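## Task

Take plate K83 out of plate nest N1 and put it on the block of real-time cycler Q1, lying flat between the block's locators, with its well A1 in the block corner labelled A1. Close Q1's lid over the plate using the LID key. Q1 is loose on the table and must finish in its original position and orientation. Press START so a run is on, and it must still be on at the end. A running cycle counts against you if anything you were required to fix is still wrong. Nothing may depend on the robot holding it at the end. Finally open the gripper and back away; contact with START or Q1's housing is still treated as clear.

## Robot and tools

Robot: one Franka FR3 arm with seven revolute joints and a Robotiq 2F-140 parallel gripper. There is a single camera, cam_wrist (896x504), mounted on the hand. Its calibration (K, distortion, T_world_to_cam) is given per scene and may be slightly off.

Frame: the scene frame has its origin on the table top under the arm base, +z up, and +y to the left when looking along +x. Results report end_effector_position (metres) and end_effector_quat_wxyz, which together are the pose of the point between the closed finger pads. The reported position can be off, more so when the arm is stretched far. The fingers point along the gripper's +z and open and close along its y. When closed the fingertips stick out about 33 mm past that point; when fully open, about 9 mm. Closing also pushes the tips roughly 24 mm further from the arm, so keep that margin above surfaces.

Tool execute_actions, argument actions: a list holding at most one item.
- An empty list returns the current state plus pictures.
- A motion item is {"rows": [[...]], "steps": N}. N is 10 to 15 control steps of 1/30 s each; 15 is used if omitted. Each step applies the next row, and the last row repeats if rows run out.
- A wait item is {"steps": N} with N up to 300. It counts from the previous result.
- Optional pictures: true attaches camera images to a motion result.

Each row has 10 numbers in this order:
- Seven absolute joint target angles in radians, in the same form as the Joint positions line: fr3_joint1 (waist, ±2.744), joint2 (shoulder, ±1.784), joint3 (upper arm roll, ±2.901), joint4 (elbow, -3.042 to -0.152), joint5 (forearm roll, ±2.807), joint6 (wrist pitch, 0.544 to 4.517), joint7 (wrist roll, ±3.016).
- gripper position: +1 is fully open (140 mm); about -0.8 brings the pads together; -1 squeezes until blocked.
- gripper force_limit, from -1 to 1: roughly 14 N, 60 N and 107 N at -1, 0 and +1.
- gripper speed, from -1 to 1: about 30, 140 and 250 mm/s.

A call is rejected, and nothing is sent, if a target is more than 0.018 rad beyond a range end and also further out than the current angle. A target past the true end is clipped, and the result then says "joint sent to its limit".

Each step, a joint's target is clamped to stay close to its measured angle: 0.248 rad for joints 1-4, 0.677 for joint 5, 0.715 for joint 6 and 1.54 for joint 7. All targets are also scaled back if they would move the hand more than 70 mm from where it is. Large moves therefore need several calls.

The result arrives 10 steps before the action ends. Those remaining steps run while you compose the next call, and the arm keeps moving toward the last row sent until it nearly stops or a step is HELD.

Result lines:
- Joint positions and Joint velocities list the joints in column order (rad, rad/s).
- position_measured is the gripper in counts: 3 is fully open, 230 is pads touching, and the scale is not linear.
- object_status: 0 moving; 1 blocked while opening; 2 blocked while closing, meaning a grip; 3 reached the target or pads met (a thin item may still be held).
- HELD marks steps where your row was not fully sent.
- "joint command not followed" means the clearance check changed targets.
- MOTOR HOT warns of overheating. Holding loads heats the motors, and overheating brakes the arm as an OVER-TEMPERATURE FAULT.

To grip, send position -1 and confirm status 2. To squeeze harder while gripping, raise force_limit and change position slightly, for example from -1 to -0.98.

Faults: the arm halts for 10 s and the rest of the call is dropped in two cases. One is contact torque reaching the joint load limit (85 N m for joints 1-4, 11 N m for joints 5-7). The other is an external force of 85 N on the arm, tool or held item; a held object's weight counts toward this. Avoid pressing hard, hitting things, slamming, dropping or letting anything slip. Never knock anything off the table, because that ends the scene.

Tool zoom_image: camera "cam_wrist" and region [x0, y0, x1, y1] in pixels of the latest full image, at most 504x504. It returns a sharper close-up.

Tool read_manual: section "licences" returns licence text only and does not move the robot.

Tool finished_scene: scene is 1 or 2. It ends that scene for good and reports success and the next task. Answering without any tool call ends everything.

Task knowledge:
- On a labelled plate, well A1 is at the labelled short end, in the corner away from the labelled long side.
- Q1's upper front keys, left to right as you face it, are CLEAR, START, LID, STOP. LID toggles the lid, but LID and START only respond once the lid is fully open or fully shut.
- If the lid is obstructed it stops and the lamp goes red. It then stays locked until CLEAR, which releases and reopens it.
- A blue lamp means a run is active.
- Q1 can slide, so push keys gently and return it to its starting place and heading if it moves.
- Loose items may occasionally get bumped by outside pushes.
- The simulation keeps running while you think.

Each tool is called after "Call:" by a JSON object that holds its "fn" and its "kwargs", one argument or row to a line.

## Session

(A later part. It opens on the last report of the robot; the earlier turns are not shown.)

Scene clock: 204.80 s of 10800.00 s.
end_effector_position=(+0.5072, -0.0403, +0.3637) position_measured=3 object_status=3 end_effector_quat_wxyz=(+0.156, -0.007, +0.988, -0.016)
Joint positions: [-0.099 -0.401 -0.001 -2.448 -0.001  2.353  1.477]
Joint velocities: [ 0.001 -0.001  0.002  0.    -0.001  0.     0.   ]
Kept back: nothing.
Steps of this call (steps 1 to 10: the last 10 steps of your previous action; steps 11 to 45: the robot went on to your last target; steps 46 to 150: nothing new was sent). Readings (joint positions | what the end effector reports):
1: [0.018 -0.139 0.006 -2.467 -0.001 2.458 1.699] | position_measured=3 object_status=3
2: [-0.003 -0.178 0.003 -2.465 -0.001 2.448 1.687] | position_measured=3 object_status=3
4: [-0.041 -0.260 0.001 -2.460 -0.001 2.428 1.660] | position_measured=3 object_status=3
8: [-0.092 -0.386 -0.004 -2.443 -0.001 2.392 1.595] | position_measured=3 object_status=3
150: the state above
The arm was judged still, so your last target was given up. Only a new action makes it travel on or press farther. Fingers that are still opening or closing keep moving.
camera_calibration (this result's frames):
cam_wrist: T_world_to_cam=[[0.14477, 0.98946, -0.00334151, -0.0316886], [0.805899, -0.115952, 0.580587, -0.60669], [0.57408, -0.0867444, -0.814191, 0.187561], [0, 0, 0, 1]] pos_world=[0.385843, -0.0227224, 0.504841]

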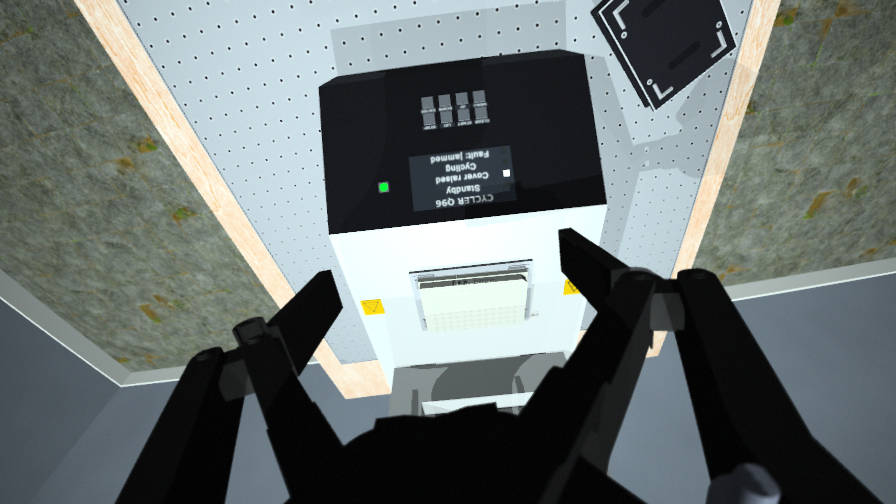

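Call:
{"fn": "execute_actions", "kwargs": {
  "actions": [
    {"rows":[[-0.063,0.3,0,-1.55,0,1.85,-0.024,0.45,-0.5,-0.5]]}
  ]
}}

Call:
{"fn": "execute_actions", "kwargs": {
  "actions": [
    {"steps":90}
  ]
}}

Call:
{"fn": "execute_actions", "kwargs": {
  "actions": [
    {"rows":[[-0.063,0.442,0,-1.618,0,2.063,-0.031,0.45,-0.5,-1]]}
  ]
}}

Call:
{"fn": "execute_actions", "kwargs": {
  "actions": [
    {"steps":60}
  ]
}}

Call:
{"fn": "execute_actions", "kwargs": {
  "actions": [
    {"rows":[[-0.063,0.442,0,-1.618,0,2.063,-0.031,-1,-0.5,-1]]}
  ]
}}

Call:
{"fn": "execute_actions", "kwargs": {
  "actions": [
    {"steps":35}
  ]
}}

Call:
{"fn": "execute_actions", "kwargs": {
  "actions": [
    {"rows":[[-0.0595,0.439,0,-1.617,0,2.06,-0.027,-1,-0.5,-1]]}
  ]
}}

Call:
{"fn": "execute_actions", "kwargs": {
  "actions": [
    {"steps":30}
  ]
}}

Call:
{"fn": "execute_actions", "kwargs": {
  "actions": [
    {"rows":[[-0.0595,0.446,0,-1.622,0,2.068,-0.027,-1,-0.5,-1]]}
  ]
}}

Call:
{"fn": "execute_actions", "kwargs": {
  "actions": [
    {"steps":30}
  ]
}}

Call:
{"fn": "execute_actions", "kwargs": {
  "actions": [
    {"rows":[[-0.0595,0.442,0,-1.618,0,2.063,-0.027,0.45,-0.5,-0.5]]}
  ]
}}

Call:
{"fn": "execute_actions", "kwargs": {
  "actions": [
    {"rows":[[-0.063,0.41,0,-1.56,0,1.97,-0.031,0.45,-0.5,-0.5]]}
  ]
}}

Call:
{"fn": "execute_actions", "kwargs": {
  "actions": [
    {"steps":40}
  ],
  "pictures": true
}}

Call:
{"fn": "zoom_image", "kwargs": {
  "camera": "cam_wrist",
  "region": [320,100,560,380]
}}

Scene clock: 205.93 s of 10800.00 s.
end_effector_position=(+0.5419, -0.0269, +0.3390) position_measured=20 object_status=0 end_effector_quat_wxyz=(+0.023, -0.315, +0.949, -0.012)
Joint positions: [-0.069 -0.069 -0.001 -2.078 -0.001  2.052  0.878]
Joint velocities: [ 0.091  2.238  0.019  2.291  0.001 -1.098 -2.969]
Steps of this call (steps 1 to 29: nothing new was sent; steps 30 to 34: the first 5 steps of this action). Readings (joint positions | what the end effector reports):
30: [-0.093 -0.365 -0.003 -2.399 -0.001 2.288 1.367] | position_measured=3 object_status=0
31: [-0.085 -0.296 -0.003 -2.318 -0.001 2.213 1.227] | position_measured=7 object_status=0
33: [-0.073 -0.145 -0.001 -2.158 -0.001 2.096 0.982] | position_measured=16 object_status=0
34: the state above

Scene clock: 208.93 s of 10800.00 s.
end_effector_position=(+0.6495, -0.0287, +0.3547) position_measured=72 object_status=3 end_effector_quat_wxyz=(-0.002, +0.697, -0.717, +0.007)
Joint positions: [-0.064  0.299  0.    -1.551 -0.001  1.853 -0.017]
Joint velocities: [ 0.     0.001  0.001 -0.001  0.001 -0.    -0.001]
Kept back: nothing.
Steps of this call (steps 1 to 10: the last 10 steps of your previous action; steps 11 to 60: the robot went on to your last target; steps 61 to 90: nothing new was sent). Readings (joint positions | what the end effector reports):
1: [-0.067 0.007 -0.000 -1.999 -0.001 2.017 0.785] | position_measured=25 object_status=0
2: [-0.065 0.084 0.000 -1.919 -0.001 1.988 0.702] | position_measured=30 object_status=0
4: [-0.064 0.218 0.000 -1.770 -0.001 1.943 0.560] | position_measured=39 object_status=0
8: [-0.064 0.299 0.000 -1.600 -0.001 1.894 0.355] | position_measured=57 object_status=0
90: the state above
The arm was judged still, so your last target was given up. Only a new action makes it travel on or press farther. Fingers that are still opening or closing keep moving.

Scene clock: 209.10 s of 10800.00 s.
end_effector_position=(+0.6613, -0.0296, +0.2838) position_measured=72 object_status=3 end_effector_quat_wxyz=(+0.006, +0.698, -0.716, -0.001)
Joint positions: [-0.064  0.392  0.    -1.591 -0.001  1.964 -0.019]
Joint velocities: [-0.     0.721 -0.001 -0.364  0.001  0.576 -0.018]
Steps of this call (steps 1 to 5: the first 5 steps of this action). Readings (joint positions | what the end effector reports):
1: [-0.064 0.305 0.000 -1.553 -0.001 1.874 -0.017] | position_measured=72 object_status=3
2: [-0.064 0.322 0.000 -1.558 -0.001 1.898 -0.018] | position_measured=72 object_status=3
4: [-0.064 0.368 0.000 -1.579 -0.001 1.943 -0.018] | position_measured=72 object_status=3
5: the state above

Scene clock: 219.23 s of 10800.00 s.
end_effector_position=(+0.6636, -0.0300, +0.2590) position_measured=72 object_status=3 end_effector_quat_wxyz=(+0.008, +0.698, -0.716, -0.004)
Joint positions: [-0.064  0.426 -0.    -1.604 -0.001  2.002 -0.02 ]
Joint velocities: [-0.     0.    -0.002 -0.     0.     0.     0.001]
FORCE FAULT: contact force on the arm reached its limit, and the arm stopped for 10 seconds. The contact can be on any part of the arm, not only on its tool. The arm's remaining commands of this call were not run. The arm holds still and accepts commands again. Move the arm away from the contact; if what it grips holds it there, let go first. Pushing or pulling that hard again can fault the arm again.
Kept back: nothing.
The stop began at step 4 of this call (marked STOPPED below). From that step on the arm followed nothing that you had sent. 7 steps, steps kept back included, did not run and will not run. Nothing is kept back now, and the robot has no last target.
Steps of this call (steps 1 to 3: the first 3 steps of the 10 kept back from your previous action; steps 4 to 304: the stop). Readings (joint positions | what the end effector reports):
1: [-0.064 0.415 0.000 -1.602 -0.001 1.981 -0.020] | position_measured=72 object_status=3
2: [-0.064 0.427 0.000 -1.606 -0.001 1.998 -0.020] | position_measured=72 object_status=3
4: [-0.064 0.415 -0.000 -1.598 -0.001 2.003 -0.020] | position_measured=72 object_status=3 STOPPED
8: [-0.064 0.420 -0.000 -1.600 -0.001 2.003 -0.020] | position_measured=72 object_status=3
304: the state above

Scene clock: 219.27 s of 10800.00 s.
end_effector_position=(+0.6636, -0.0300, +0.2590) position_measured=72 object_status=3 end_effector_quat_wxyz=(+0.008, +0.698, -0.716, -0.004)
Joint positions: [-0.064  0.426 -0.    -1.604 -0.001  2.002 -0.02 ]
Joint velocities: [ 0.001  0.     0.    -0.     0.002 -0.    -0.002]
Kept back: nothing.
A stop began in an earlier call of the same reply, so what this call sent did not run. Send another action.
Steps of this call (step 1: nothing new was sent). Readings (joint positions | what the end effector reports):
1: the state above

Scene clock: 219.30 s of 10800.00 s.
end_effector_position=(+0.6636, -0.0300, +0.2590) position_measured=72 object_status=3 end_effector_quat_wxyz=(+0.008, +0.698, -0.716, -0.004)
Joint positions: [-0.064  0.426 -0.    -1.604 -0.001  2.002 -0.02 ]
Joint velocities: [ 0.001 -0.001  0.002 -0.     0.002  0.001 -0.001]
Kept back: nothing.
A stop began in an earlier call of the same reply, so what this call sent did not run. Send another action.
Steps of this call (step 1: nothing new was sent). Readings (joint positions | what the end effector reports):
1: the state above

Scene clock: 219.33 s of 10800.00 s.
end_effector_position=(+0.6636, -0.0300, +0.2590) position_measured=72 object_status=3 end_effector_quat_wxyz=(+0.008, +0.698, -0.716, -0.004)
Joint positions: [-0.064  0.426 -0.    -1.604 -0.001  2.002 -0.02 ]
Joint velocities: [ 0.002 -0.    -0.001  0.002 -0.001 -0.001  0.001]
Kept back: nothing.
A stop began in an earlier call of the same reply, so what this call sent did not run. Send another action.
Steps of this call (step 1: nothing new was sent). Readings (joint positions | what the end effector reports):
1: the state above

Scene clock: 219.37 s of 10800.00 s.
end_effector_position=(+0.6636, -0.0300, +0.2590) position_measured=72 object_status=3 end_effector_quat_wxyz=(+0.008, +0.698, -0.716, -0.004)
Joint positions: [-0.064  0.426 -0.    -1.604 -0.001  2.002 -0.02 ]
Joint velocities: [-0.    -0.     0.001 -0.001  0.002  0.    -0.001]
Kept back: nothing.
A stop began in an earlier call of the same reply, so what this call sent did not run. Send another action.
Steps of this call (step 1: nothing new was sent). Readings (joint positions | what the end effector reports):
1: the state above

Scene clock: 219.40 s of 10800.00 s.
end_effector_position=(+0.6636, -0.0300, +0.2590) position_measured=72 object_status=3 end_effector_quat_wxyz=(+0.008, +0.698, -0.716, -0.004)
Joint positions: [-0.064  0.426 -0.    -1.604 -0.001  2.002 -0.02 ]
Joint velocities: [ 0.001 -0.    -0.001  0.001  0.002 -0.002  0.   ]
Kept back: nothing.
A stop began in an earlier call of the same reply, so what this call sent did not run. Send another action.
Steps of this call (step 1: nothing new was sent). Readings (joint positions | what the end effector reports):
1: the state above

Scene clock: 219.43 s of 10800.00 s.
end_effector_position=(+0.6636, -0.0300, +0.2590) position_measured=72 object_status=3 end_effector_quat_wxyz=(+0.008, +0.698, -0.716, -0.004)
Joint positions: [-0.064  0.426 -0.    -1.604 -0.001  2.002 -0.02 ]
Joint velocities: [ 0.    -0.    -0.     0.001 -0.001  0.    -0.002]
Kept back: nothing.
A stop began in an earlier call of the same reply, so what this call sent did not run. Send another action.
Steps of this call (step 1: nothing new was sent). Readings (joint positions | what the end effector reports):
1: the state above

Scene clock: 219.47 s of 10800.00 s.
end_effector_position=(+0.6636, -0.0300, +0.2590) position_measured=72 object_status=3 end_effector_quat_wxyz=(+0.008, +0.698, -0.716, -0.004)
Joint positions: [-0.064  0.426 -0.    -1.604 -0.001  2.002 -0.02 ]
Joint velocities: [ 0.001  0.001  0.    -0.    -0.001  0.    -0.001]
Kept back: nothing.
A stop began in an earlier call of the same reply, so what this call sent did not run. Send another action.
Steps of this call (step 1: nothing new was sent). Readings (joint positions | what the end effector reports):
1: the state above

Scene clock: 219.50 s of 10800.00 s.
end_effector_position=(+0.6636, -0.0300, +0.2590) position_measured=72 object_status=3 end_effector_quat_wxyz=(+0.008, +0.698, -0.716, -0.004)
Joint positions: [-0.064  0.426 -0.    -1.604 -0.001  2.002 -0.02 ]
Joint velocities: [ 0.001 -0.002 -0.001 -0.     0.001  0.001 -0.   ]
Kept back: nothing.
A stop began in an earlier call of the same reply, so what this call sent did not run. Send another action.
Steps of this call (step 1: nothing new was sent). Readings (joint positions | what the end effector reports):
1: the state above

Scene clock: 219.53 s of 10800.00 s.
end_effector_position=(+0.6636, -0.0300, +0.2590) position_measured=72 object_status=3 end_effector_quat_wxyz=(+0.008, +0.698, -0.716, -0.004)
Joint positions: [-0.064  0.426 -0.    -1.604 -0.001  2.002 -0.02 ]
Joint velocities: [-0.001 -0.001 -0.001  0.001 -0.002 -0.001 -0.001]
Kept back: nothing.
A stop began in an earlier call of the same reply, so what this call sent did not run. Send another action.
Steps of this call (step 1: nothing new was sent). Readings (joint positions | what the end effector reports):
1: the state above
camera_calibration (this result's frames):
cam_wrist: T_world_to_cam=[[-0.983701, 0.179805, -0.00175136, 0.659277], [0.171521, 0.941212, 0.291035, -0.143005], [0.053978, 0.285991, -0.956711, 0.406683], [0, 0, 0, 1]] pos_world=[0.651108, -0.100251, 0.431853]

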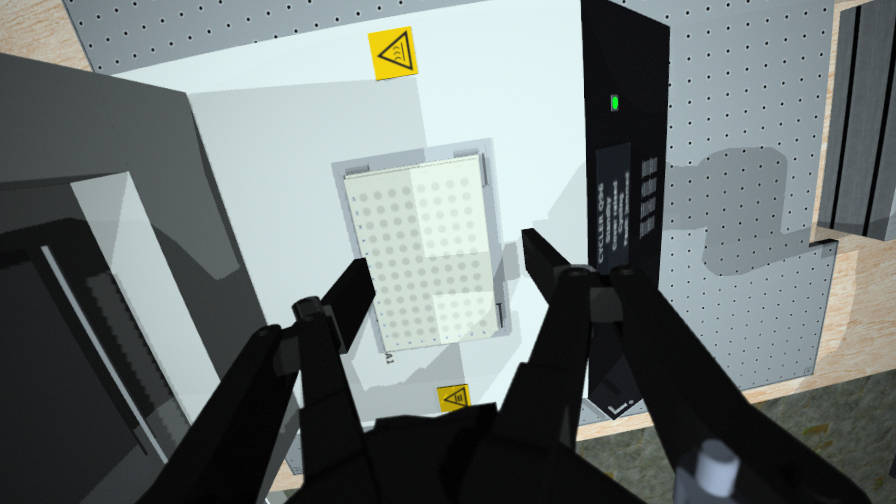

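Region (320, 100, 560, 380) of cam_wrist's 896x504 image, scaled by 1.800, with more detail than that image has; it fills the left 432 columns of this view, and the rest is white.

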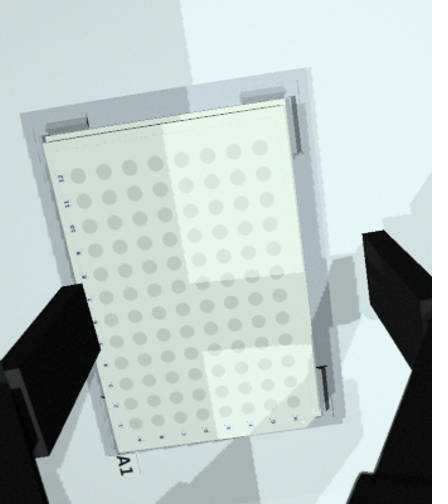

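Call:
{"fn": "execute_actions", "kwargs": {
  "actions": [
    {"rows":[[-0.063,0.41,0,-1.56,0,1.97,-0.031,0.5,-0.5,-0.5]]}
  ]
}}

Call:
{"fn": "execute_actions", "kwargs": {
  "actions": [
    {"steps":40}
  ]
}}

Call:
{"fn": "execute_actions", "kwargs": {
  "actions": [
    {"rows":[[-0.063,0.415,0,-1.57,0,2.0,-0.031,0.5,-0.5,-1],[-0.063,0.42,0,-1.58,0,2.02,-0.031,0.5,-0.5,-1],[-0.063,0.425,0,-1.59,0,2.035,-0.031,0.5,-0.5,-1],[-0.063,0.43,0,-1.6,0,2.05,-0.031,0.5,-0.5,-1],[-0.063,0.435,0,-1.61,0,2.063,-0.031,0.5,-0.5,-1],[-0.063,0.441,0,-1.62,0,2.063,-0.031,0.5,-0.5,-1]]}
  ]
}}

Call:
{"fn": "execute_actions", "kwargs": {
  "actions": [
    {"steps":45}
  ]
}}

Call:
{"fn": "execute_actions", "kwargs": {
  "actions": [
    {"rows":[[-0.063,0.441,0,-1.62,0,2.063,-0.031,-1,-0.5,-1]]}
  ]
}}

Call:
{"fn": "execute_actions", "kwargs": {
  "actions": [
    {"steps":40}
  ]
}}

Call:
{"fn": "execute_actions", "kwargs": {
  "actions": [
    {"rows":[[-0.060,0.439,0,-1.619,0,2.06,-0.027,-1,-0.5,-1]]}
  ]
}}

Call:
{"fn": "execute_actions", "kwargs": {
  "actions": [
    {"steps":30}
  ]
}}

Call:
{"fn": "execute_actions", "kwargs": {
  "actions": [
    {"rows":[[-0.060,0.445,0,-1.624,0,2.068,-0.027,-1,-0.5,-1]]}
  ]
}}

Call:
{"fn": "execute_actions", "kwargs": {
  "actions": [
    {"steps":30}
  ]
}}

Call:
{"fn": "execute_actions", "kwargs": {
  "actions": [
    {"rows":[[-0.060,0.441,0,-1.62,0,2.063,-0.027,0.45,-0.5,-0.5]]}
  ]
}}

Call:
{"fn": "execute_actions", "kwargs": {
  "actions": [
    {"rows":[[-0.063,0.41,0,-1.56,0,1.97,-0.031,0.45,-0.5,-0.5]]}
  ]
}}

Call:
{"fn": "execute_actions", "kwargs": {
  "actions": [
    {"steps":40}
  ],
  "pictures": true
}}

Call:
{"fn": "zoom_image", "kwargs": {
  "camera": "cam_wrist",
  "region": [320,100,560,380]
}}

Scene clock: 220.93 s of 10800.00 s.
end_effector_position=(+0.6739, -0.0304, +0.2824) position_measured=66 object_status=0 end_effector_quat_wxyz=(-0.002, +0.699, -0.715, +0.007)
Joint positions: [-0.064  0.414 -0.    -1.568 -0.001  1.984 -0.022]
Joint velocities: [ 0.    -0.108 -0.     0.129 -0.    -0.049 -0.008]
Steps of this call (steps 1 to 37: nothing new was sent; steps 38 to 42: the first 5 steps of this action). Readings (joint positions | what the end effector reports):
38: [-0.064 0.427 -0.000 -1.597 -0.001 1.996 -0.021] | position_measured=72 object_status=0
39: [-0.064 0.425 -0.000 -1.587 -0.001 1.992 -0.021] | position_measured=69 object_status=0
41: [-0.064 0.417 -0.000 -1.573 -0.001 1.986 -0.022] | position_measured=66 object_status=0
42: the state above

Scene clock: 222.27 s of 10800.00 s.
end_effector_position=(+0.6741, -0.0303, +0.2884) position_measured=66 object_status=3 end_effector_quat_wxyz=(-0.002, +0.700, -0.715, +0.007)
Joint positions: [-0.064  0.408 -0.    -1.56  -0.001  1.973 -0.024]
Joint velocities: [ 0.    -0.001 -0.    -0.     0.     0.     0.001]
Kept back: nothing.
Steps of this call (steps 1 to 10: the last 10 steps of your previous action; steps 11 to 30: the robot went on to your last target; steps 31 to 40: nothing new was sent). Readings (joint positions | what the end effector reports):
1: [-0.064 0.411 -0.000 -1.564 -0.001 1.983 -0.022] | position_measured=66 object_status=0
2: [-0.064 0.409 -0.000 -1.562 -0.001 1.981 -0.022] | position_measured=66 object_status=0
4: [-0.064 0.408 -0.000 -1.560 -0.001 1.979 -0.023] | position_measured=66 object_status=0
8: [-0.064 0.408 -0.000 -1.560 -0.001 1.976 -0.023] | position_measured=66 object_status=0
40: the state above
The arm was judged still, so your last target was given up. Only a new action makes it travel on or press farther. Fingers that are still opening or closing keep moving.

Scene clock: 222.43 s of 10800.00 s.
end_effector_position=(+0.6755, -0.0304, +0.2737) position_measured=66 object_status=3 end_effector_quat_wxyz=(-0.004, +0.700, -0.714, +0.009)
Joint positions: [-0.064  0.418 -0.    -1.585 -0.001  2.013 -0.024]
Joint velocities: [-0.001  0.138  0.001 -0.251  0.     0.29  -0.   ]
Steps of this call (steps 1 to 5: the first 5 steps of this action). Readings (joint positions | what the end effector reports):
1: [-0.064 0.409 -0.000 -1.562 -0.001 1.977 -0.024] | position_measured=66 object_status=3
2: [-0.064 0.409 -0.000 -1.565 -0.001 1.984 -0.024] | position_measured=66 object_status=3
4: [-0.064 0.414 -0.000 -1.577 -0.001 2.003 -0.024] | position_measured=66 object_status=3
5: the state above

Scene clock: 223.93 s of 10800.00 s.
end_effector_position=(+0.6722, -0.0303, +0.2448) position_measured=66 object_status=3 end_effector_quat_wxyz=(+0.000, +0.700, -0.714, +0.005)
Joint positions: [-0.064  0.442 -0.    -1.62  -0.001  2.06  -0.024]
Joint velocities: [ 0.    -0.001 -0.001 -0.001 -0.001  0.     0.   ]
Kept back: nothing.
Steps of this call (steps 1 to 10: the last 10 steps of your previous action; steps 11 to 30: the robot went on to your last target; steps 31 to 45: nothing new was sent). Readings (joint positions | what the end effector reports):
1: [-0.064 0.423 -0.000 -1.594 -0.001 2.022 -0.024] | position_measured=66 object_status=3
2: [-0.064 0.429 -0.000 -1.603 -0.001 2.029 -0.024] | position_measured=66 object_status=3
4: [-0.064 0.439 -0.000 -1.614 -0.001 2.038 -0.024] | position_measured=66 object_status=3
8: [-0.064 0.444 -0.000 -1.620 -0.001 2.049 -0.024] | position_measured=66 object_status=3
45: the state above
The arm was judged still, so your last target was given up. Only a new action makes it travel on or press farther. Fingers that are still opening or closing keep moving.

Scene clock: 224.10 s of 10800.00 s.
end_effector_position=(+0.6722, -0.0303, +0.2449) position_measured=72 object_status=0 end_effector_quat_wxyz=(+0.000, +0.700, -0.714, +0.005)
Joint positions: [-0.064  0.442 -0.    -1.62  -0.001  2.06  -0.024]
Joint velocities: [-0.    -0.001  0.001 -0.001 -0.001  0.001  0.001]
Steps of this call (steps 1 to 5: the first 5 steps of this action). Readings (joint positions | what the end effector reports):
1: [-0.064 0.442 -0.000 -1.620 -0.001 2.060 -0.024] | position_measured=66 object_status=0
2: [-0.064 0.442 -0.000 -1.620 -0.001 2.060 -0.024] | position_measured=68 object_status=0
4: [-0.064 0.442 -0.000 -1.620 -0.001 2.060 -0.024] | position_measured=71 object_status=0
5: the state above

Scene clock: 225.43 s of 10800.00 s.
end_effector_position=(+0.6751, -0.0304, +0.2472) position_measured=103 object_status=2 end_effector_quat_wxyz=(-0.003, +0.700, -0.714, +0.008)
Joint positions: [-0.064  0.441 -0.    -1.619 -0.001  2.066 -0.024]
Joint velocities: [ 0.001  0.001  0.     0.002 -0.001 -0.     0.   ]
Kept back: nothing.
Steps of this call (steps 1 to 10: the last 10 steps of your previous action; steps 11 to 15: the robot went on to your last target; steps 16 to 40: nothing new was sent). Readings (joint positions | what the end effector reports):
1: [-0.064 0.442 -0.000 -1.620 -0.001 2.060 -0.024] | position_measured=74 object_status=0
2: [-0.064 0.442 -0.000 -1.620 -0.001 2.060 -0.024] | position_measured=76 object_status=0
4: [-0.064 0.442 -0.000 -1.620 -0.001 2.060 -0.024] | position_measured=79 object_status=0
8: [-0.064 0.442 -0.000 -1.620 -0.001 2.060 -0.024] | position_measured=85 object_status=0
40: the state above
The arm was judged still, so your last target was given up. Only a new action makes it travel on or press farther. Fingers that are still opening or closing keep moving.

Scene clock: 225.60 s of 10800.00 s.
end_effector_position=(+0.6751, -0.0300, +0.2473) position_measured=103 object_status=2 end_effector_quat_wxyz=(-0.003, +0.700, -0.714, +0.008)
Joint positions: [-0.063  0.441 -0.    -1.619 -0.001  2.066 -0.024]
Joint velocities: [ 0.002  0.001  0.    -0.001 -0.    -0.    -0.001]
Steps of this call (steps 1 to 5: the first 5 steps of this action). Readings (joint positions | what the end effector reports):
1: [-0.064 0.441 -0.000 -1.619 -0.001 2.066 -0.024] | position_measured=103 object_status=2
2: [-0.063 0.441 -0.000 -1.619 -0.001 2.066 -0.024] | position_measured=103 object_status=2
4: [-0.063 0.441 -0.000 -1.619 -0.001 2.066 -0.024] | position_measured=103 object_status=2
5: the state above

Scene clock: 226.60 s of 10800.00 s.
end_effector_position=(+0.6751, -0.0300, +0.2473) position_measured=103 object_status=2 end_effector_quat_wxyz=(-0.003, +0.700, -0.714, +0.008)
Joint positions: [-0.063  0.441 -0.    -1.619 -0.001  2.066 -0.024]
Joint velocities: [ 0.     0.    -0.     0.    -0.002  0.001  0.001]
Kept back: nothing.
Steps of this call (steps 1 to 10: the last 10 steps of your previous action; steps 11 to 15: the robot went on to your last target; steps 16 to 30: nothing new was sent). Readings (joint positions | what the end effector reports):
1: [-0.063 0.441 -0.000 -1.619 -0.001 2.066 -0.024] | position_measured=103 object_status=2
2: [-0.063 0.441 -0.000 -1.619 -0.001 2.066 -0.024] | position_measured=103 object_status=2
4: [-0.063 0.441 -0.000 -1.619 -0.001 2.066 -0.024] | position_measured=103 object_status=2
8: [-0.063 0.441 -0.000 -1.619 -0.001 2.066 -0.024] | position_measured=103 object_status=2
30: the state above
The arm was judged still, so your last target was given up. Only a new action makes it travel on or press farther. Fingers that are still opening or closing keep moving.

Scene clock: 226.77 s of 10800.00 s.
end_effector_position=(+0.6751, -0.0300, +0.2471) position_measured=103 object_status=2 end_effector_quat_wxyz=(-0.003, +0.700, -0.714, +0.008)
Joint positions: [-0.063  0.441 -0.    -1.619 -0.001  2.067 -0.024]
Joint velocities: [-0.001 -0.002 -0.     0.001 -0.001  0.001  0.   ]
Steps of this call (steps 1 to 5: the first 5 steps of this action). Readings (joint positions | what the end effector reports):
1: [-0.063 0.441 -0.000 -1.619 -0.001 2.067 -0.024] | position_measured=103 object_status=2
2: [-0.063 0.441 -0.000 -1.619 -0.001 2.067 -0.024] | position_measured=103 object_status=2
4: [-0.063 0.441 -0.000 -1.619 -0.001 2.067 -0.024] | position_measured=103 object_status=2
5: the state above

Scene clock: 227.77 s of 10800.00 s.
end_effector_position=(+0.6751, -0.0300, +0.2471) position_measured=103 object_status=2 end_effector_quat_wxyz=(-0.003, +0.700, -0.714, +0.008)
Joint positions: [-0.063  0.441 -0.    -1.619 -0.001  2.067 -0.024]
Joint velocities: [ 0.     0.001 -0.002  0.    -0.001 -0.001  0.   ]
Kept back: nothing.
Steps of this call (steps 1 to 10: the last 10 steps of your previous action; steps 11 to 15: the robot went on to your last target; steps 16 to 30: nothing new was sent). Readings (joint positions | what the end effector reports):
1: [-0.063 0.441 -0.000 -1.619 -0.001 2.067 -0.024] | position_measured=103 object_status=2
2: [-0.063 0.441 -0.000 -1.619 -0.001 2.067 -0.024] | position_measured=103 object_status=2
4: [-0.063 0.441 -0.000 -1.619 -0.001 2.067 -0.024] | position_measured=103 object_status=2
8: [-0.063 0.441 -0.000 -1.619 -0.001 2.067 -0.024] | position_measured=103 object_status=2
30: the state above
The arm was judged still, so your last target was given up. Only a new action makes it travel on or press farther. Fingers that are still opening or closing keep moving.

Scene clock: 227.93 s of 10800.00 s.
end_effector_position=(+0.6751, -0.0293, +0.2472) position_measured=86 object_status=0 end_effector_quat_wxyz=(-0.003, +0.700, -0.714, +0.008)
Joint positions: [-0.062  0.441 -0.    -1.619 -0.001  2.066 -0.024]
Joint velocities: [ 0.009 -0.001 -0.001 -0.    -0.    -0.002 -0.002]
Steps of this call (steps 1 to 5: the first 5 steps of this action). Readings (joint positions | what the end effector reports):
1: [-0.063 0.441 -0.000 -1.619 -0.001 2.067 -0.024] | position_measured=103 object_status=0
2: [-0.063 0.441 -0.000 -1.619 -0.001 2.067 -0.024] | position_measured=103 object_status=0
4: [-0.062 0.441 -0.000 -1.619 -0.001 2.067 -0.024] | position_measured=90 object_status=0
5: the state above

Scene clock: 228.43 s of 10800.00 s.
end_effector_position=(+0.6804, -0.0292, +0.2820) position_measured=72 object_status=3 end_effector_quat_wxyz=(-0.008, +0.700, -0.714, +0.014)
Joint positions: [-0.062  0.416 -0.    -1.57  -0.001  2.008 -0.024]
Joint velocities: [-0.003 -0.186 -0.001  0.188  0.    -0.185  0.001]
Steps of this call (steps 1 to 10: the last 10 steps of your previous action; steps 11 to 15: the first 5 steps of this action). Readings (joint positions | what the end effector reports):
11: [-0.061 0.441 -0.000 -1.610 -0.001 2.050 -0.024] | position_measured=72 object_status=3
12: [-0.061 0.437 -0.000 -1.597 -0.001 2.035 -0.024] | position_measured=72 object_status=3
14: [-0.062 0.423 -0.000 -1.577 -0.001 2.015 -0.024] | position_measured=72 object_status=3
15: the state above

Scene clock: 229.77 s of 10800.00 s.
end_effector_position=(+0.6746, -0.0291, +0.2888) position_measured=72 object_status=3 end_effector_quat_wxyz=(-0.003, +0.700, -0.714, +0.008)
Joint positions: [-0.062  0.409 -0.    -1.559 -0.001  1.973 -0.024]
Joint velocities: [-0.     0.    -0.     0.     0.001  0.001  0.   ]
Kept back: nothing.
Steps of this call (steps 1 to 10: the last 10 steps of your previous action; steps 11 to 30: the robot went on to your last target; steps 31 to 40: nothing new was sent). Readings (joint positions | what the end effector reports):
1: [-0.062 0.411 -0.000 -1.565 -0.001 2.003 -0.024] | position_measured=72 object_status=3
2: [-0.062 0.407 -0.000 -1.562 -0.001 1.998 -0.024] | position_measured=72 object_status=3
4: [-0.062 0.405 -0.000 -1.559 -0.001 1.991 -0.024] | position_measured=72 object_status=3
8: [-0.062 0.408 -0.000 -1.559 -0.001 1.981 -0.024] | position_measured=72 object_status=3
40: the state above
The arm was judged still, so your last target was given up. Only a new action makes it travel on or press farther. Fingers that are still opening or closing keep moving.
camera_calibration (this result's frames):
cam_wrist: T_world_to_cam=[[-0.984239, 0.173599, -0.0337037, 0.67934], [0.156183, 0.942724, 0.294752, -0.145108], [0.0829419, 0.284842, -0.954979, 0.414228], [0, 0, 0, 1]] pos_world=[0.656939, -0.0991256, 0.461247]

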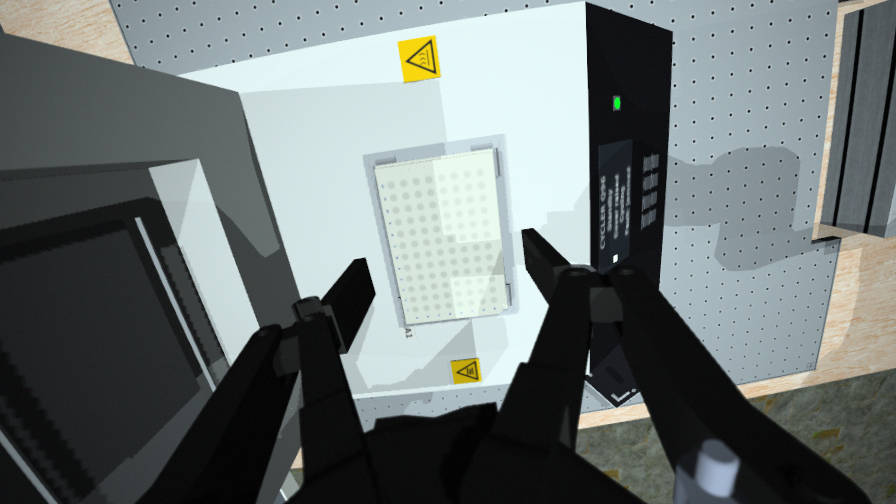

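Region (320, 100, 560, 380) of cam_wrist's 896x504 image, scaled by 1.800, with more detail than that image has; it fills the left 432 columns of this view, and the rest is white.

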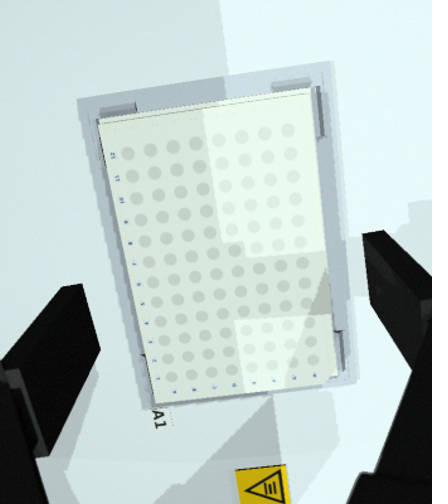

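Call:
{"fn": "execute_actions", "kwargs": {
  "actions": [
    {"rows":[[-0.243,-0.3,0,-2.3,0,2.0,1.335,1,0,0]]}
  ]
}}

Call:
{"fn": "execute_actions", "kwargs": {
  "actions": [
    {"steps":90}
  ]
}}

Call:
{"fn": "execute_actions", "kwargs": {
  "actions": [
    {"rows":[[-0.243,-0.02,0,-2.485,0,2.5,1.335,1,0,0]]}
  ]
}}

Call:
{"fn": "execute_actions", "kwargs": {
  "actions": [
    {"steps":60}
  ]
}}

Call:
{"fn": "execute_actions", "kwargs": {
  "actions": [
    {"rows":[[-0.243,-0.01,0,-2.485,0,2.505,1.335,1,0,0],[-0.243,0,0,-2.485,0,2.51,1.335,1,0,0],[-0.243,0.01,0,-2.485,0,2.515,1.335,1,0,0],[-0.243,0.02,0,-2.485,0,2.52,1.335,1,0,0],[-0.243,0.03,0,-2.485,0,2.525,1.335,1,0,0],[-0.243,0.04,0,-2.485,0,2.53,1.335,1,0,0],[-0.243,0.05,0,-2.485,0,2.535,1.335,1,0,0]]}
  ]
}}

Call:
{"fn": "execute_actions", "kwargs": {
  "actions": [
    {"steps":20}
  ]
}}

Call:
{"fn": "execute_actions", "kwargs": {
  "actions": [
    {"rows":[[-0.2,-0.2,0,-2.5,0,2.4,1.378,1,0,0]]}
  ]
}}

Call:
{"fn": "execute_actions", "kwargs": {
  "actions": [
    {"steps":170}
  ],
  "pictures": true
}}

Scene clock: 230.73 s of 10800.00 s.
end_effector_position=(+0.6091, -0.0809, +0.3057) position_measured=43 object_status=0 end_effector_quat_wxyz=(-0.004, -0.533, +0.846, +0.001)
Joint positions: [-0.161  0.225  0.01  -1.777 -0.001  1.984  0.313]
Joint velocities: [-0.661 -1.469 -0.126 -1.509  0.    -0.001  2.162]
Steps of this call (steps 1 to 24: nothing new was sent; steps 25 to 29: the first 5 steps of this action). Readings (joint positions | what the end effector reports):
25: [-0.074 0.387 0.009 -1.593 -0.001 1.978 0.035] | position_measured=72 object_status=0
26: [-0.093 0.354 0.013 -1.636 -0.001 1.979 0.102] | position_measured=66 object_status=0
28: [-0.138 0.273 0.013 -1.726 -0.001 1.982 0.239] | position_measured=51 object_status=0
29: the state above

Scene clock: 233.73 s of 10800.00 s.
end_effector_position=(+0.4424, -0.1013, +0.3431) position_measured=3 object_status=3 end_effector_quat_wxyz=(+0.003, -0.008, +1.000, -0.003)
Joint positions: [-0.244 -0.298 -0.001 -2.298 -0.001  1.997  1.328]
Joint velocities: [-0.    -0.001 -0.    -0.     0.001 -0.001  0.   ]
Kept back: nothing.
Steps of this call (steps 1 to 10: the last 10 steps of your previous action; steps 11 to 60: the robot went on to your last target; steps 61 to 90: nothing new was sent). Readings (joint positions | what the end effector reports):
1: [-0.183 0.171 0.005 -1.834 -0.001 1.987 0.390] | position_measured=36 object_status=0
2: [-0.202 0.110 0.001 -1.897 -0.001 1.989 0.468] | position_measured=28 object_status=0
4: [-0.230 -0.024 -0.007 -2.030 -0.001 1.993 0.616] | position_measured=13 object_status=0
8: [-0.244 -0.253 -0.007 -2.236 -0.001 1.995 0.862] | position_measured=3 object_status=0
90: the state above
The arm was judged still, so your last target was given up. Only a new action makes it travel on or press farther. Fingers that are still opening or closing keep moving.

Scene clock: 233.90 s of 10800.00 s.
end_effector_position=(+0.4465, -0.1025, +0.2551) position_measured=3 object_status=3 end_effector_quat_wxyz=(-0.016, -0.008, +1.000, +0.002)
Joint positions: [-0.244 -0.162 -0.001 -2.388 -0.001  2.184  1.328]
Joint velocities: [-0.001  1.087  0.001 -0.682  0.     1.162  0.   ]
Steps of this call (steps 1 to 5: the first 5 steps of this action). Readings (joint positions | what the end effector reports):
1: [-0.244 -0.289 -0.001 -2.307 -0.001 2.032 1.328] | position_measured=3 object_status=3
2: [-0.244 -0.264 -0.001 -2.324 -0.001 2.070 1.328] | position_measured=3 object_status=3
4: [-0.244 -0.198 -0.001 -2.365 -0.001 2.143 1.328] | position_measured=3 object_status=3
5: the state above

Scene clock: 235.90 s of 10800.00 s.
end_effector_position=(+0.4649, -0.1070, +0.1737) position_measured=3 object_status=3 end_effector_quat_wxyz=(+0.019, -0.008, +1.000, -0.007)
Joint positions: [-0.244 -0.019 -0.001 -2.486 -0.001  2.497  1.328]
Joint velocities: [-0.001  0.    -0.    -0.    -0.001  0.001 -0.   ]
Kept back: nothing.
Steps of this call (steps 1 to 10: the last 10 steps of your previous action; steps 11 to 45: the robot went on to your last target; steps 46 to 60: nothing new was sent). Readings (joint positions | what the end effector reports):
1: [-0.244 -0.125 -0.001 -2.412 -0.001 2.230 1.328] | position_measured=3 object_status=3
2: [-0.244 -0.088 -0.001 -2.436 -0.001 2.277 1.328] | position_measured=3 object_status=3
4: [-0.244 -0.037 -0.001 -2.472 -0.001 2.345 1.328] | position_measured=3 object_status=3
8: [-0.244 -0.016 -0.001 -2.488 -0.001 2.425 1.328] | position_measured=3 object_status=3
60: the state above
The arm was judged still, so your last target was given up. Only a new action makes it travel on or press farther. Fingers that are still opening or closing keep moving.

Scene clock: 236.07 s of 10800.00 s.
end_effector_position=(+0.4631, -0.1066, +0.1632) position_measured=3 object_status=3 end_effector_quat_wxyz=(+0.013, -0.008, +1.000, -0.005)
Joint positions: [-0.244  0.007 -0.001 -2.485 -0.001  2.508  1.328]
Joint velocities: [ 0.001  0.271 -0.001 -0.001 -0.     0.085  0.001]
Steps of this call (steps 1 to 5: the first 5 steps of this action). Readings (joint positions | what the end effector reports):
1: [-0.244 -0.018 -0.001 -2.486 -0.001 2.498 1.328] | position_measured=3 object_status=3
2: [-0.244 -0.015 -0.001 -2.485 -0.001 2.499 1.328] | position_measured=3 object_status=3
4: [-0.244 -0.002 -0.001 -2.485 -0.001 2.505 1.328] | position_measured=3 object_status=3
5: the state above

Scene clock: 236.73 s of 10800.00 s.
end_effector_position=(+0.4580, -0.1054, +0.1477) position_measured=3 object_status=3 end_effector_quat_wxyz=(+0.001, -0.009, +1.000, -0.002)
Joint positions: [-0.244  0.042 -0.001 -2.485 -0.001  2.52   1.327]
Joint velocities: [ 0.001 -0.    -0.    -0.001  0.001  0.    -0.   ]
Kept back: nothing.
Steps of this call (steps 1 to 10: the last 10 steps of your previous action; steps 11 to 20: the robot went on to your last target). Readings (joint positions | what the end effector reports):
1: [-0.244 0.016 -0.001 -2.485 -0.001 2.511 1.328] | position_measured=3 object_status=3
2: [-0.244 0.026 -0.001 -2.485 -0.001 2.515 1.328] | position_measured=3 object_status=3
4: [-0.244 0.041 -0.001 -2.485 -0.001 2.520 1.328] | position_measured=3 object_status=3
8: [-0.244 0.042 -0.001 -2.485 -0.001 2.520 1.327] | position_measured=3 object_status=3
20: the state above

Scene clock: 236.90 s of 10800.00 s.
end_effector_position=(+0.4772, -0.0923, +0.2284) position_measured=3 object_status=3 end_effector_quat_wxyz=(+0.057, -0.018, +0.998, -0.014)
Joint positions: [-0.209 -0.152 -0.001 -2.497 -0.001  2.453  1.343]
Joint velocities: [ 0.147 -0.903  0.042  0.147  0.001 -0.23   0.095]
Steps of this call (steps 1 to 5: the first 5 steps of this action). Readings (joint positions | what the end effector reports):
1: [-0.239 0.020 -0.004 -2.494 -0.001 2.505 1.329] | position_measured=3 object_status=3
2: [-0.231 -0.025 -0.004 -2.503 -0.001 2.488 1.332] | position_measured=3 object_status=3
4: [-0.215 -0.117 -0.002 -2.502 -0.001 2.462 1.339] | position_measured=3 object_status=3
5: the state above

Scene clock: 242.57 s of 10800.00 s.
end_effector_position=(+0.4713, -0.0864, +0.2458) position_measured=3 object_status=3 end_effector_quat_wxyz=(+0.057, -0.009, +0.998, -0.013)
Joint positions: [-0.201 -0.201  0.001 -2.498 -0.001  2.403  1.371]
Joint velocities: [-0.001 -0.     0.001  0.     0.001  0.001  0.001]
Kept back: nothing.
Steps of this call (steps 1 to 10: the last 10 steps of your previous action; steps 11 to 30: the robot went on to your last target; steps 31 to 170: nothing new was sent). Readings (joint positions | what the end effector reports):
1: [-0.206 -0.176 0.000 -2.493 -0.001 2.446 1.346] | position_measured=3 object_status=3
2: [-0.203 -0.190 0.001 -2.491 -0.001 2.440 1.348] | position_measured=3 object_status=3
4: [-0.201 -0.201 0.001 -2.491 -0.001 2.430 1.353] | position_measured=3 object_status=3
8: [-0.201 -0.201 0.001 -2.497 -0.001 2.415 1.359] | position_measured=3 object_status=3
170: the state above
The arm was judged still, so your last target was given up. Only a new action makes it travel on or press farther. Fingers that are still opening or closing keep moving.
camera_calibration (this result's frames):
cam_wrist: T_world_to_cam=[[0.139709, 0.989807, -0.0276192, 0.0270538], [0.905756, -0.116476, 0.407479, -0.519192], [0.400108, -0.0819449, -0.912797, 0.21483], [0, 0, 0, 1]] pos_world=[0.380526, -0.069647, 0.408403]

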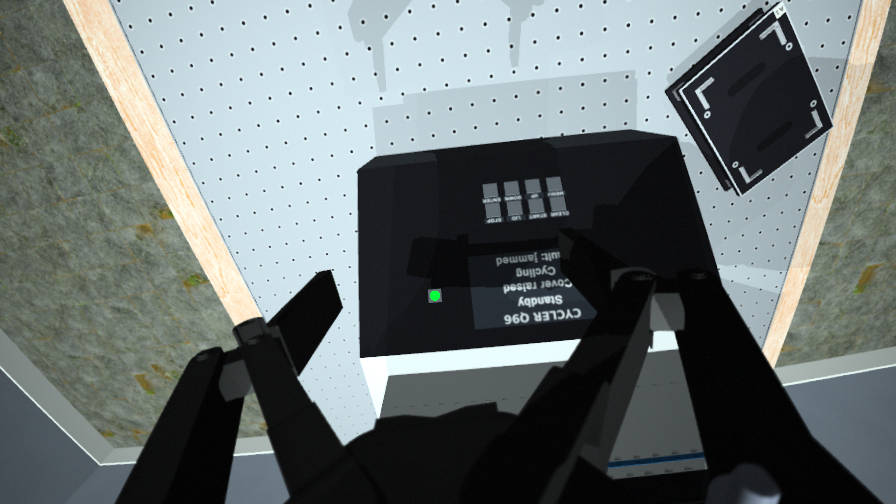

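Call:
{"fn": "execute_actions", "kwargs": {
  "actions": [
    {"rows":[[0.136,-0.2,0,-2.49,0,2.4,1.714,1,0,0]]}
  ]
}}

Call:
{"fn": "execute_actions", "kwargs": {
  "actions": [
    {"rows":[[0.136,-0.01,0,-2.486,0,2.52,1.714,1,0,0]]}
  ]
}}

Call:
{"fn": "execute_actions", "kwargs": {
  "actions": [
    {"steps":60}
  ]
}}

Call:
{"fn": "execute_actions", "kwargs": {
  "actions": [
    {"rows":[[0.136,-0.003,0,-2.486,0,2.522,1.714,1,0,0],[0.136,0.004,0,-2.486,0,2.524,1.714,1,0,0],[0.136,0.011,0,-2.486,0,2.526,1.714,1,0,0],[0.136,0.018,0,-2.486,0,2.528,1.714,1,0,0],[0.136,0.025,0,-2.486,0,2.53,1.714,1,0,0],[0.136,0.032,0,-2.486,0,2.532,1.714,1,0,0],[0.136,0.039,0,-2.486,0,2.534,1.714,1,0,0],[0.136,0.046,0,-2.486,0,2.536,1.714,1,0,0],[0.136,0.056,0,-2.486,0,2.538,1.714,1,0,0]]}
  ]
}}

Call:
{"fn": "execute_actions", "kwargs": {
  "actions": [
    {"steps":35}
  ]
}}

Call:
{"fn": "execute_actions", "kwargs": {
  "actions": [
    {"rows":[[-0.1,-0.4,0,-2.45,0,2.2,1.47,1,0,0]]}
  ]
}}

Call:
{"fn": "execute_actions", "kwargs": {
  "actions": [
    {"steps":50}
  ],
  "pictures": true
}}

Scene clock: 243.50 s of 10800.00 s.
end_effector_position=(+0.4817, +0.0016, +0.2476) position_measured=3 object_status=3 end_effector_quat_wxyz=(+0.060, -0.056, +0.997, -0.005)
Joint positions: [-0.007 -0.201 -0.01  -2.493 -0.001  2.403  1.461]
Joint velocities: [ 1.22   0.001  0.136  0.029 -0.001  0.001  0.58 ]
Steps of this call (steps 1 to 23: nothing new was sent; steps 24 to 28: the first 5 steps of this action). Readings (joint positions | what the end effector reports):
24: [-0.174 -0.201 -0.013 -2.498 -0.001 2.403 1.389] | position_measured=3 object_status=3
25: [-0.135 -0.201 -0.016 -2.497 -0.001 2.403 1.407] | position_measured=3 object_status=3
27: [-0.050 -0.201 -0.013 -2.494 -0.001 2.403 1.441] | position_measured=3 object_status=3
28: the state above

Scene clock: 244.00 s of 10800.00 s.
end_effector_position=(+0.4674, +0.0733, +0.1773) position_measured=3 object_status=3 end_effector_quat_wxyz=(+0.014, -0.034, +0.999, -0.002)
Joint positions: [ 0.135 -0.034  0.001 -2.487 -0.001  2.473  1.659]
Joint velocities: [ 0.     0.557 -0.005 -0.147  0.002  0.198  0.161]
Steps of this call (steps 1 to 10: the last 10 steps of your previous action; steps 11 to 15: the first 5 steps of this action). Readings (joint positions | what the end effector reports):
11: [0.135 -0.177 0.003 -2.482 -0.001 2.421 1.632] | position_measured=3 object_status=3
12: [0.135 -0.132 0.002 -2.474 -0.001 2.442 1.640] | position_measured=3 object_status=3
14: [0.135 -0.056 0.002 -2.481 -0.001 2.466 1.653] | position_measured=3 object_status=3
15: the state above

Scene clock: 246.00 s of 10800.00 s.
end_effector_position=(+0.4744, +0.0743, +0.1693) position_measured=3 object_status=3 end_effector_quat_wxyz=(+0.023, -0.009, +1.000, -0.000)
Joint positions: [ 0.135 -0.009  0.001 -2.488 -0.001  2.517  1.707]
Joint velocities: [-0.     0.001  0.    -0.    -0.     0.    -0.   ]
Kept back: nothing.
Steps of this call (steps 1 to 10: the last 10 steps of your previous action; steps 11 to 30: the robot went on to your last target; steps 31 to 60: nothing new was sent). Readings (joint positions | what the end effector reports):
1: [0.135 -0.020 0.001 -2.491 -0.001 2.479 1.664] | position_measured=3 object_status=3
2: [0.135 -0.012 0.001 -2.492 -0.001 2.485 1.668] | position_measured=3 object_status=3
4: [0.135 -0.008 0.001 -2.492 -0.001 2.494 1.676] | position_measured=3 object_status=3
8: [0.135 -0.009 0.001 -2.488 -0.001 2.507 1.687] | position_measured=3 object_status=3
60: the state above
The arm was judged still, so your last target was given up. Only a new action makes it travel on or press farther. Fingers that are still opening or closing keep moving.

Scene clock: 246.17 s of 10800.00 s.
end_effector_position=(+0.4726, +0.0740, +0.1622) position_measured=3 object_status=3 end_effector_quat_wxyz=(+0.018, -0.009, +1.000, -0.001)
Joint positions: [ 0.135  0.008  0.001 -2.486 -0.001  2.522  1.707]
Joint velocities: [ 0.001  0.189 -0.002  0.002 -0.     0.032 -0.001]
Steps of this call (steps 1 to 5: the first 5 steps of this action). Readings (joint positions | what the end effector reports):
1: [0.135 -0.008 0.001 -2.488 -0.001 2.517 1.707] | position_measured=3 object_status=3
2: [0.135 -0.006 0.001 -2.487 -0.001 2.518 1.707] | position_measured=3 object_status=3
4: [0.135 0.002 0.001 -2.486 -0.001 2.520 1.707] | position_measured=3 object_status=3
5: the state above

Scene clock: 247.33 s of 10800.00 s.
end_effector_position=(+0.4717, +0.0738, +0.1546) position_measured=3 object_status=3 end_effector_quat_wxyz=(+0.011, +0.003, +1.000, -0.002)
Joint positions: [ 0.135  0.031  0.001 -2.478 -0.001  2.522  1.732]
Joint velocities: [-0.001  0.001  0.    -0.001 -0.001  0.     0.002]
Kept back: nothing.
Steps of this call (steps 1 to 10: the last 10 steps of your previous action; steps 11 to 30: the robot went on to your last target; steps 31 to 35: nothing new was sent). Readings (joint positions | what the end effector reports):
1: [0.135 0.015 0.001 -2.486 -0.001 2.523 1.707] | position_measured=3 object_status=3
2: [0.135 0.022 0.001 -2.486 -0.001 2.524 1.707] | position_measured=3 object_status=3
4: [0.135 0.027 0.001 -2.483 -0.001 2.524 1.712] | position_measured=3 object_status=3
8: [0.135 0.029 0.001 -2.480 -0.001 2.523 1.721] | position_measured=3 object_status=3
35: the state above
The arm was judged still, so your last target was given up. Only a new action makes it travel on or press farther. Fingers that are still opening or closing keep moving.

Scene clock: 247.50 s of 10800.00 s.
end_effector_position=(+0.4798, +0.0151, +0.2238) position_measured=3 object_status=3 end_effector_quat_wxyz=(+0.036, +0.036, +0.999, -0.001)
Joint positions: [ 0.006 -0.132  0.006 -2.472 -0.001  2.402  1.675]
Joint velocities: [-0.689 -1.262 -0.113  0.114 -0.001 -0.616 -0.344]
Steps of this call (steps 1 to 5: the first 5 steps of this action). Readings (joint positions | what the end effector reports):
1: [0.116 0.015 0.011 -2.481 -0.001 2.498 1.722] | position_measured=3 object_status=3
2: [0.088 -0.016 0.014 -2.481 -0.001 2.471 1.710] | position_measured=3 object_status=3
4: [0.031 -0.090 0.009 -2.475 -0.001 2.424 1.687] | position_measured=3 object_status=3
5: the state above

Scene clock: 249.17 s of 10800.00 s.
end_effector_position=(+0.4642, -0.0370, +0.3396) position_measured=3 object_status=3 end_effector_quat_wxyz=(+0.082, -0.006, +0.997, -0.010)
Joint positions: [-0.099 -0.401 -0.001 -2.448 -0.001  2.203  1.478]
Joint velocities: [ 0.001 -0.    -0.    -0.     0.002 -0.    -0.004]
Kept back: nothing.
Steps of this call (steps 1 to 10: the last 10 steps of your previous action; steps 11 to 45: the robot went on to your last target; steps 46 to 50: nothing new was sent). Readings (joint positions | what the end effector reports):
1: [-0.016 -0.176 0.003 -2.468 -0.001 2.381 1.663] | position_measured=3 object_status=3
2: [-0.035 -0.222 0.001 -2.465 -0.001 2.361 1.651] | position_measured=3 object_status=3
4: [-0.070 -0.314 -0.001 -2.456 -0.001 2.314 1.620] | position_measured=3 object_status=3
8: [-0.096 -0.398 -0.004 -2.441 -0.001 2.259 1.569] | position_measured=3 object_status=3
50: the state above
The arm was judged still, so your last target was given up. Only a new action makes it travel on or press farther. Fingers that are still opening or closing keep moving.
camera_calibration (this result's frames):
cam_wrist: T_world_to_cam=[[0.14521, 0.989318, -0.0128187, -0.0258574], [0.883033, -0.123744, 0.452704, -0.550244], [0.446282, -0.0770565, -0.891569, 0.278821], [0, 0, 0, 1]] pos_world=[0.365205, -0.0210232, 0.497354]

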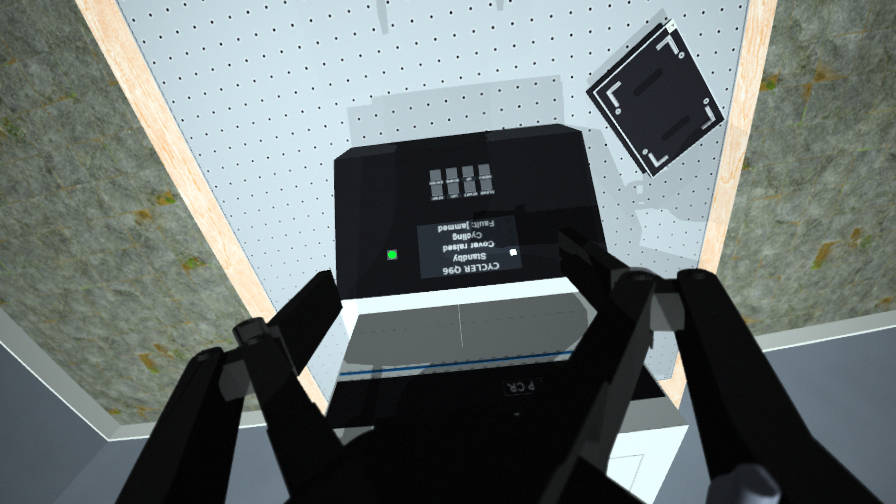

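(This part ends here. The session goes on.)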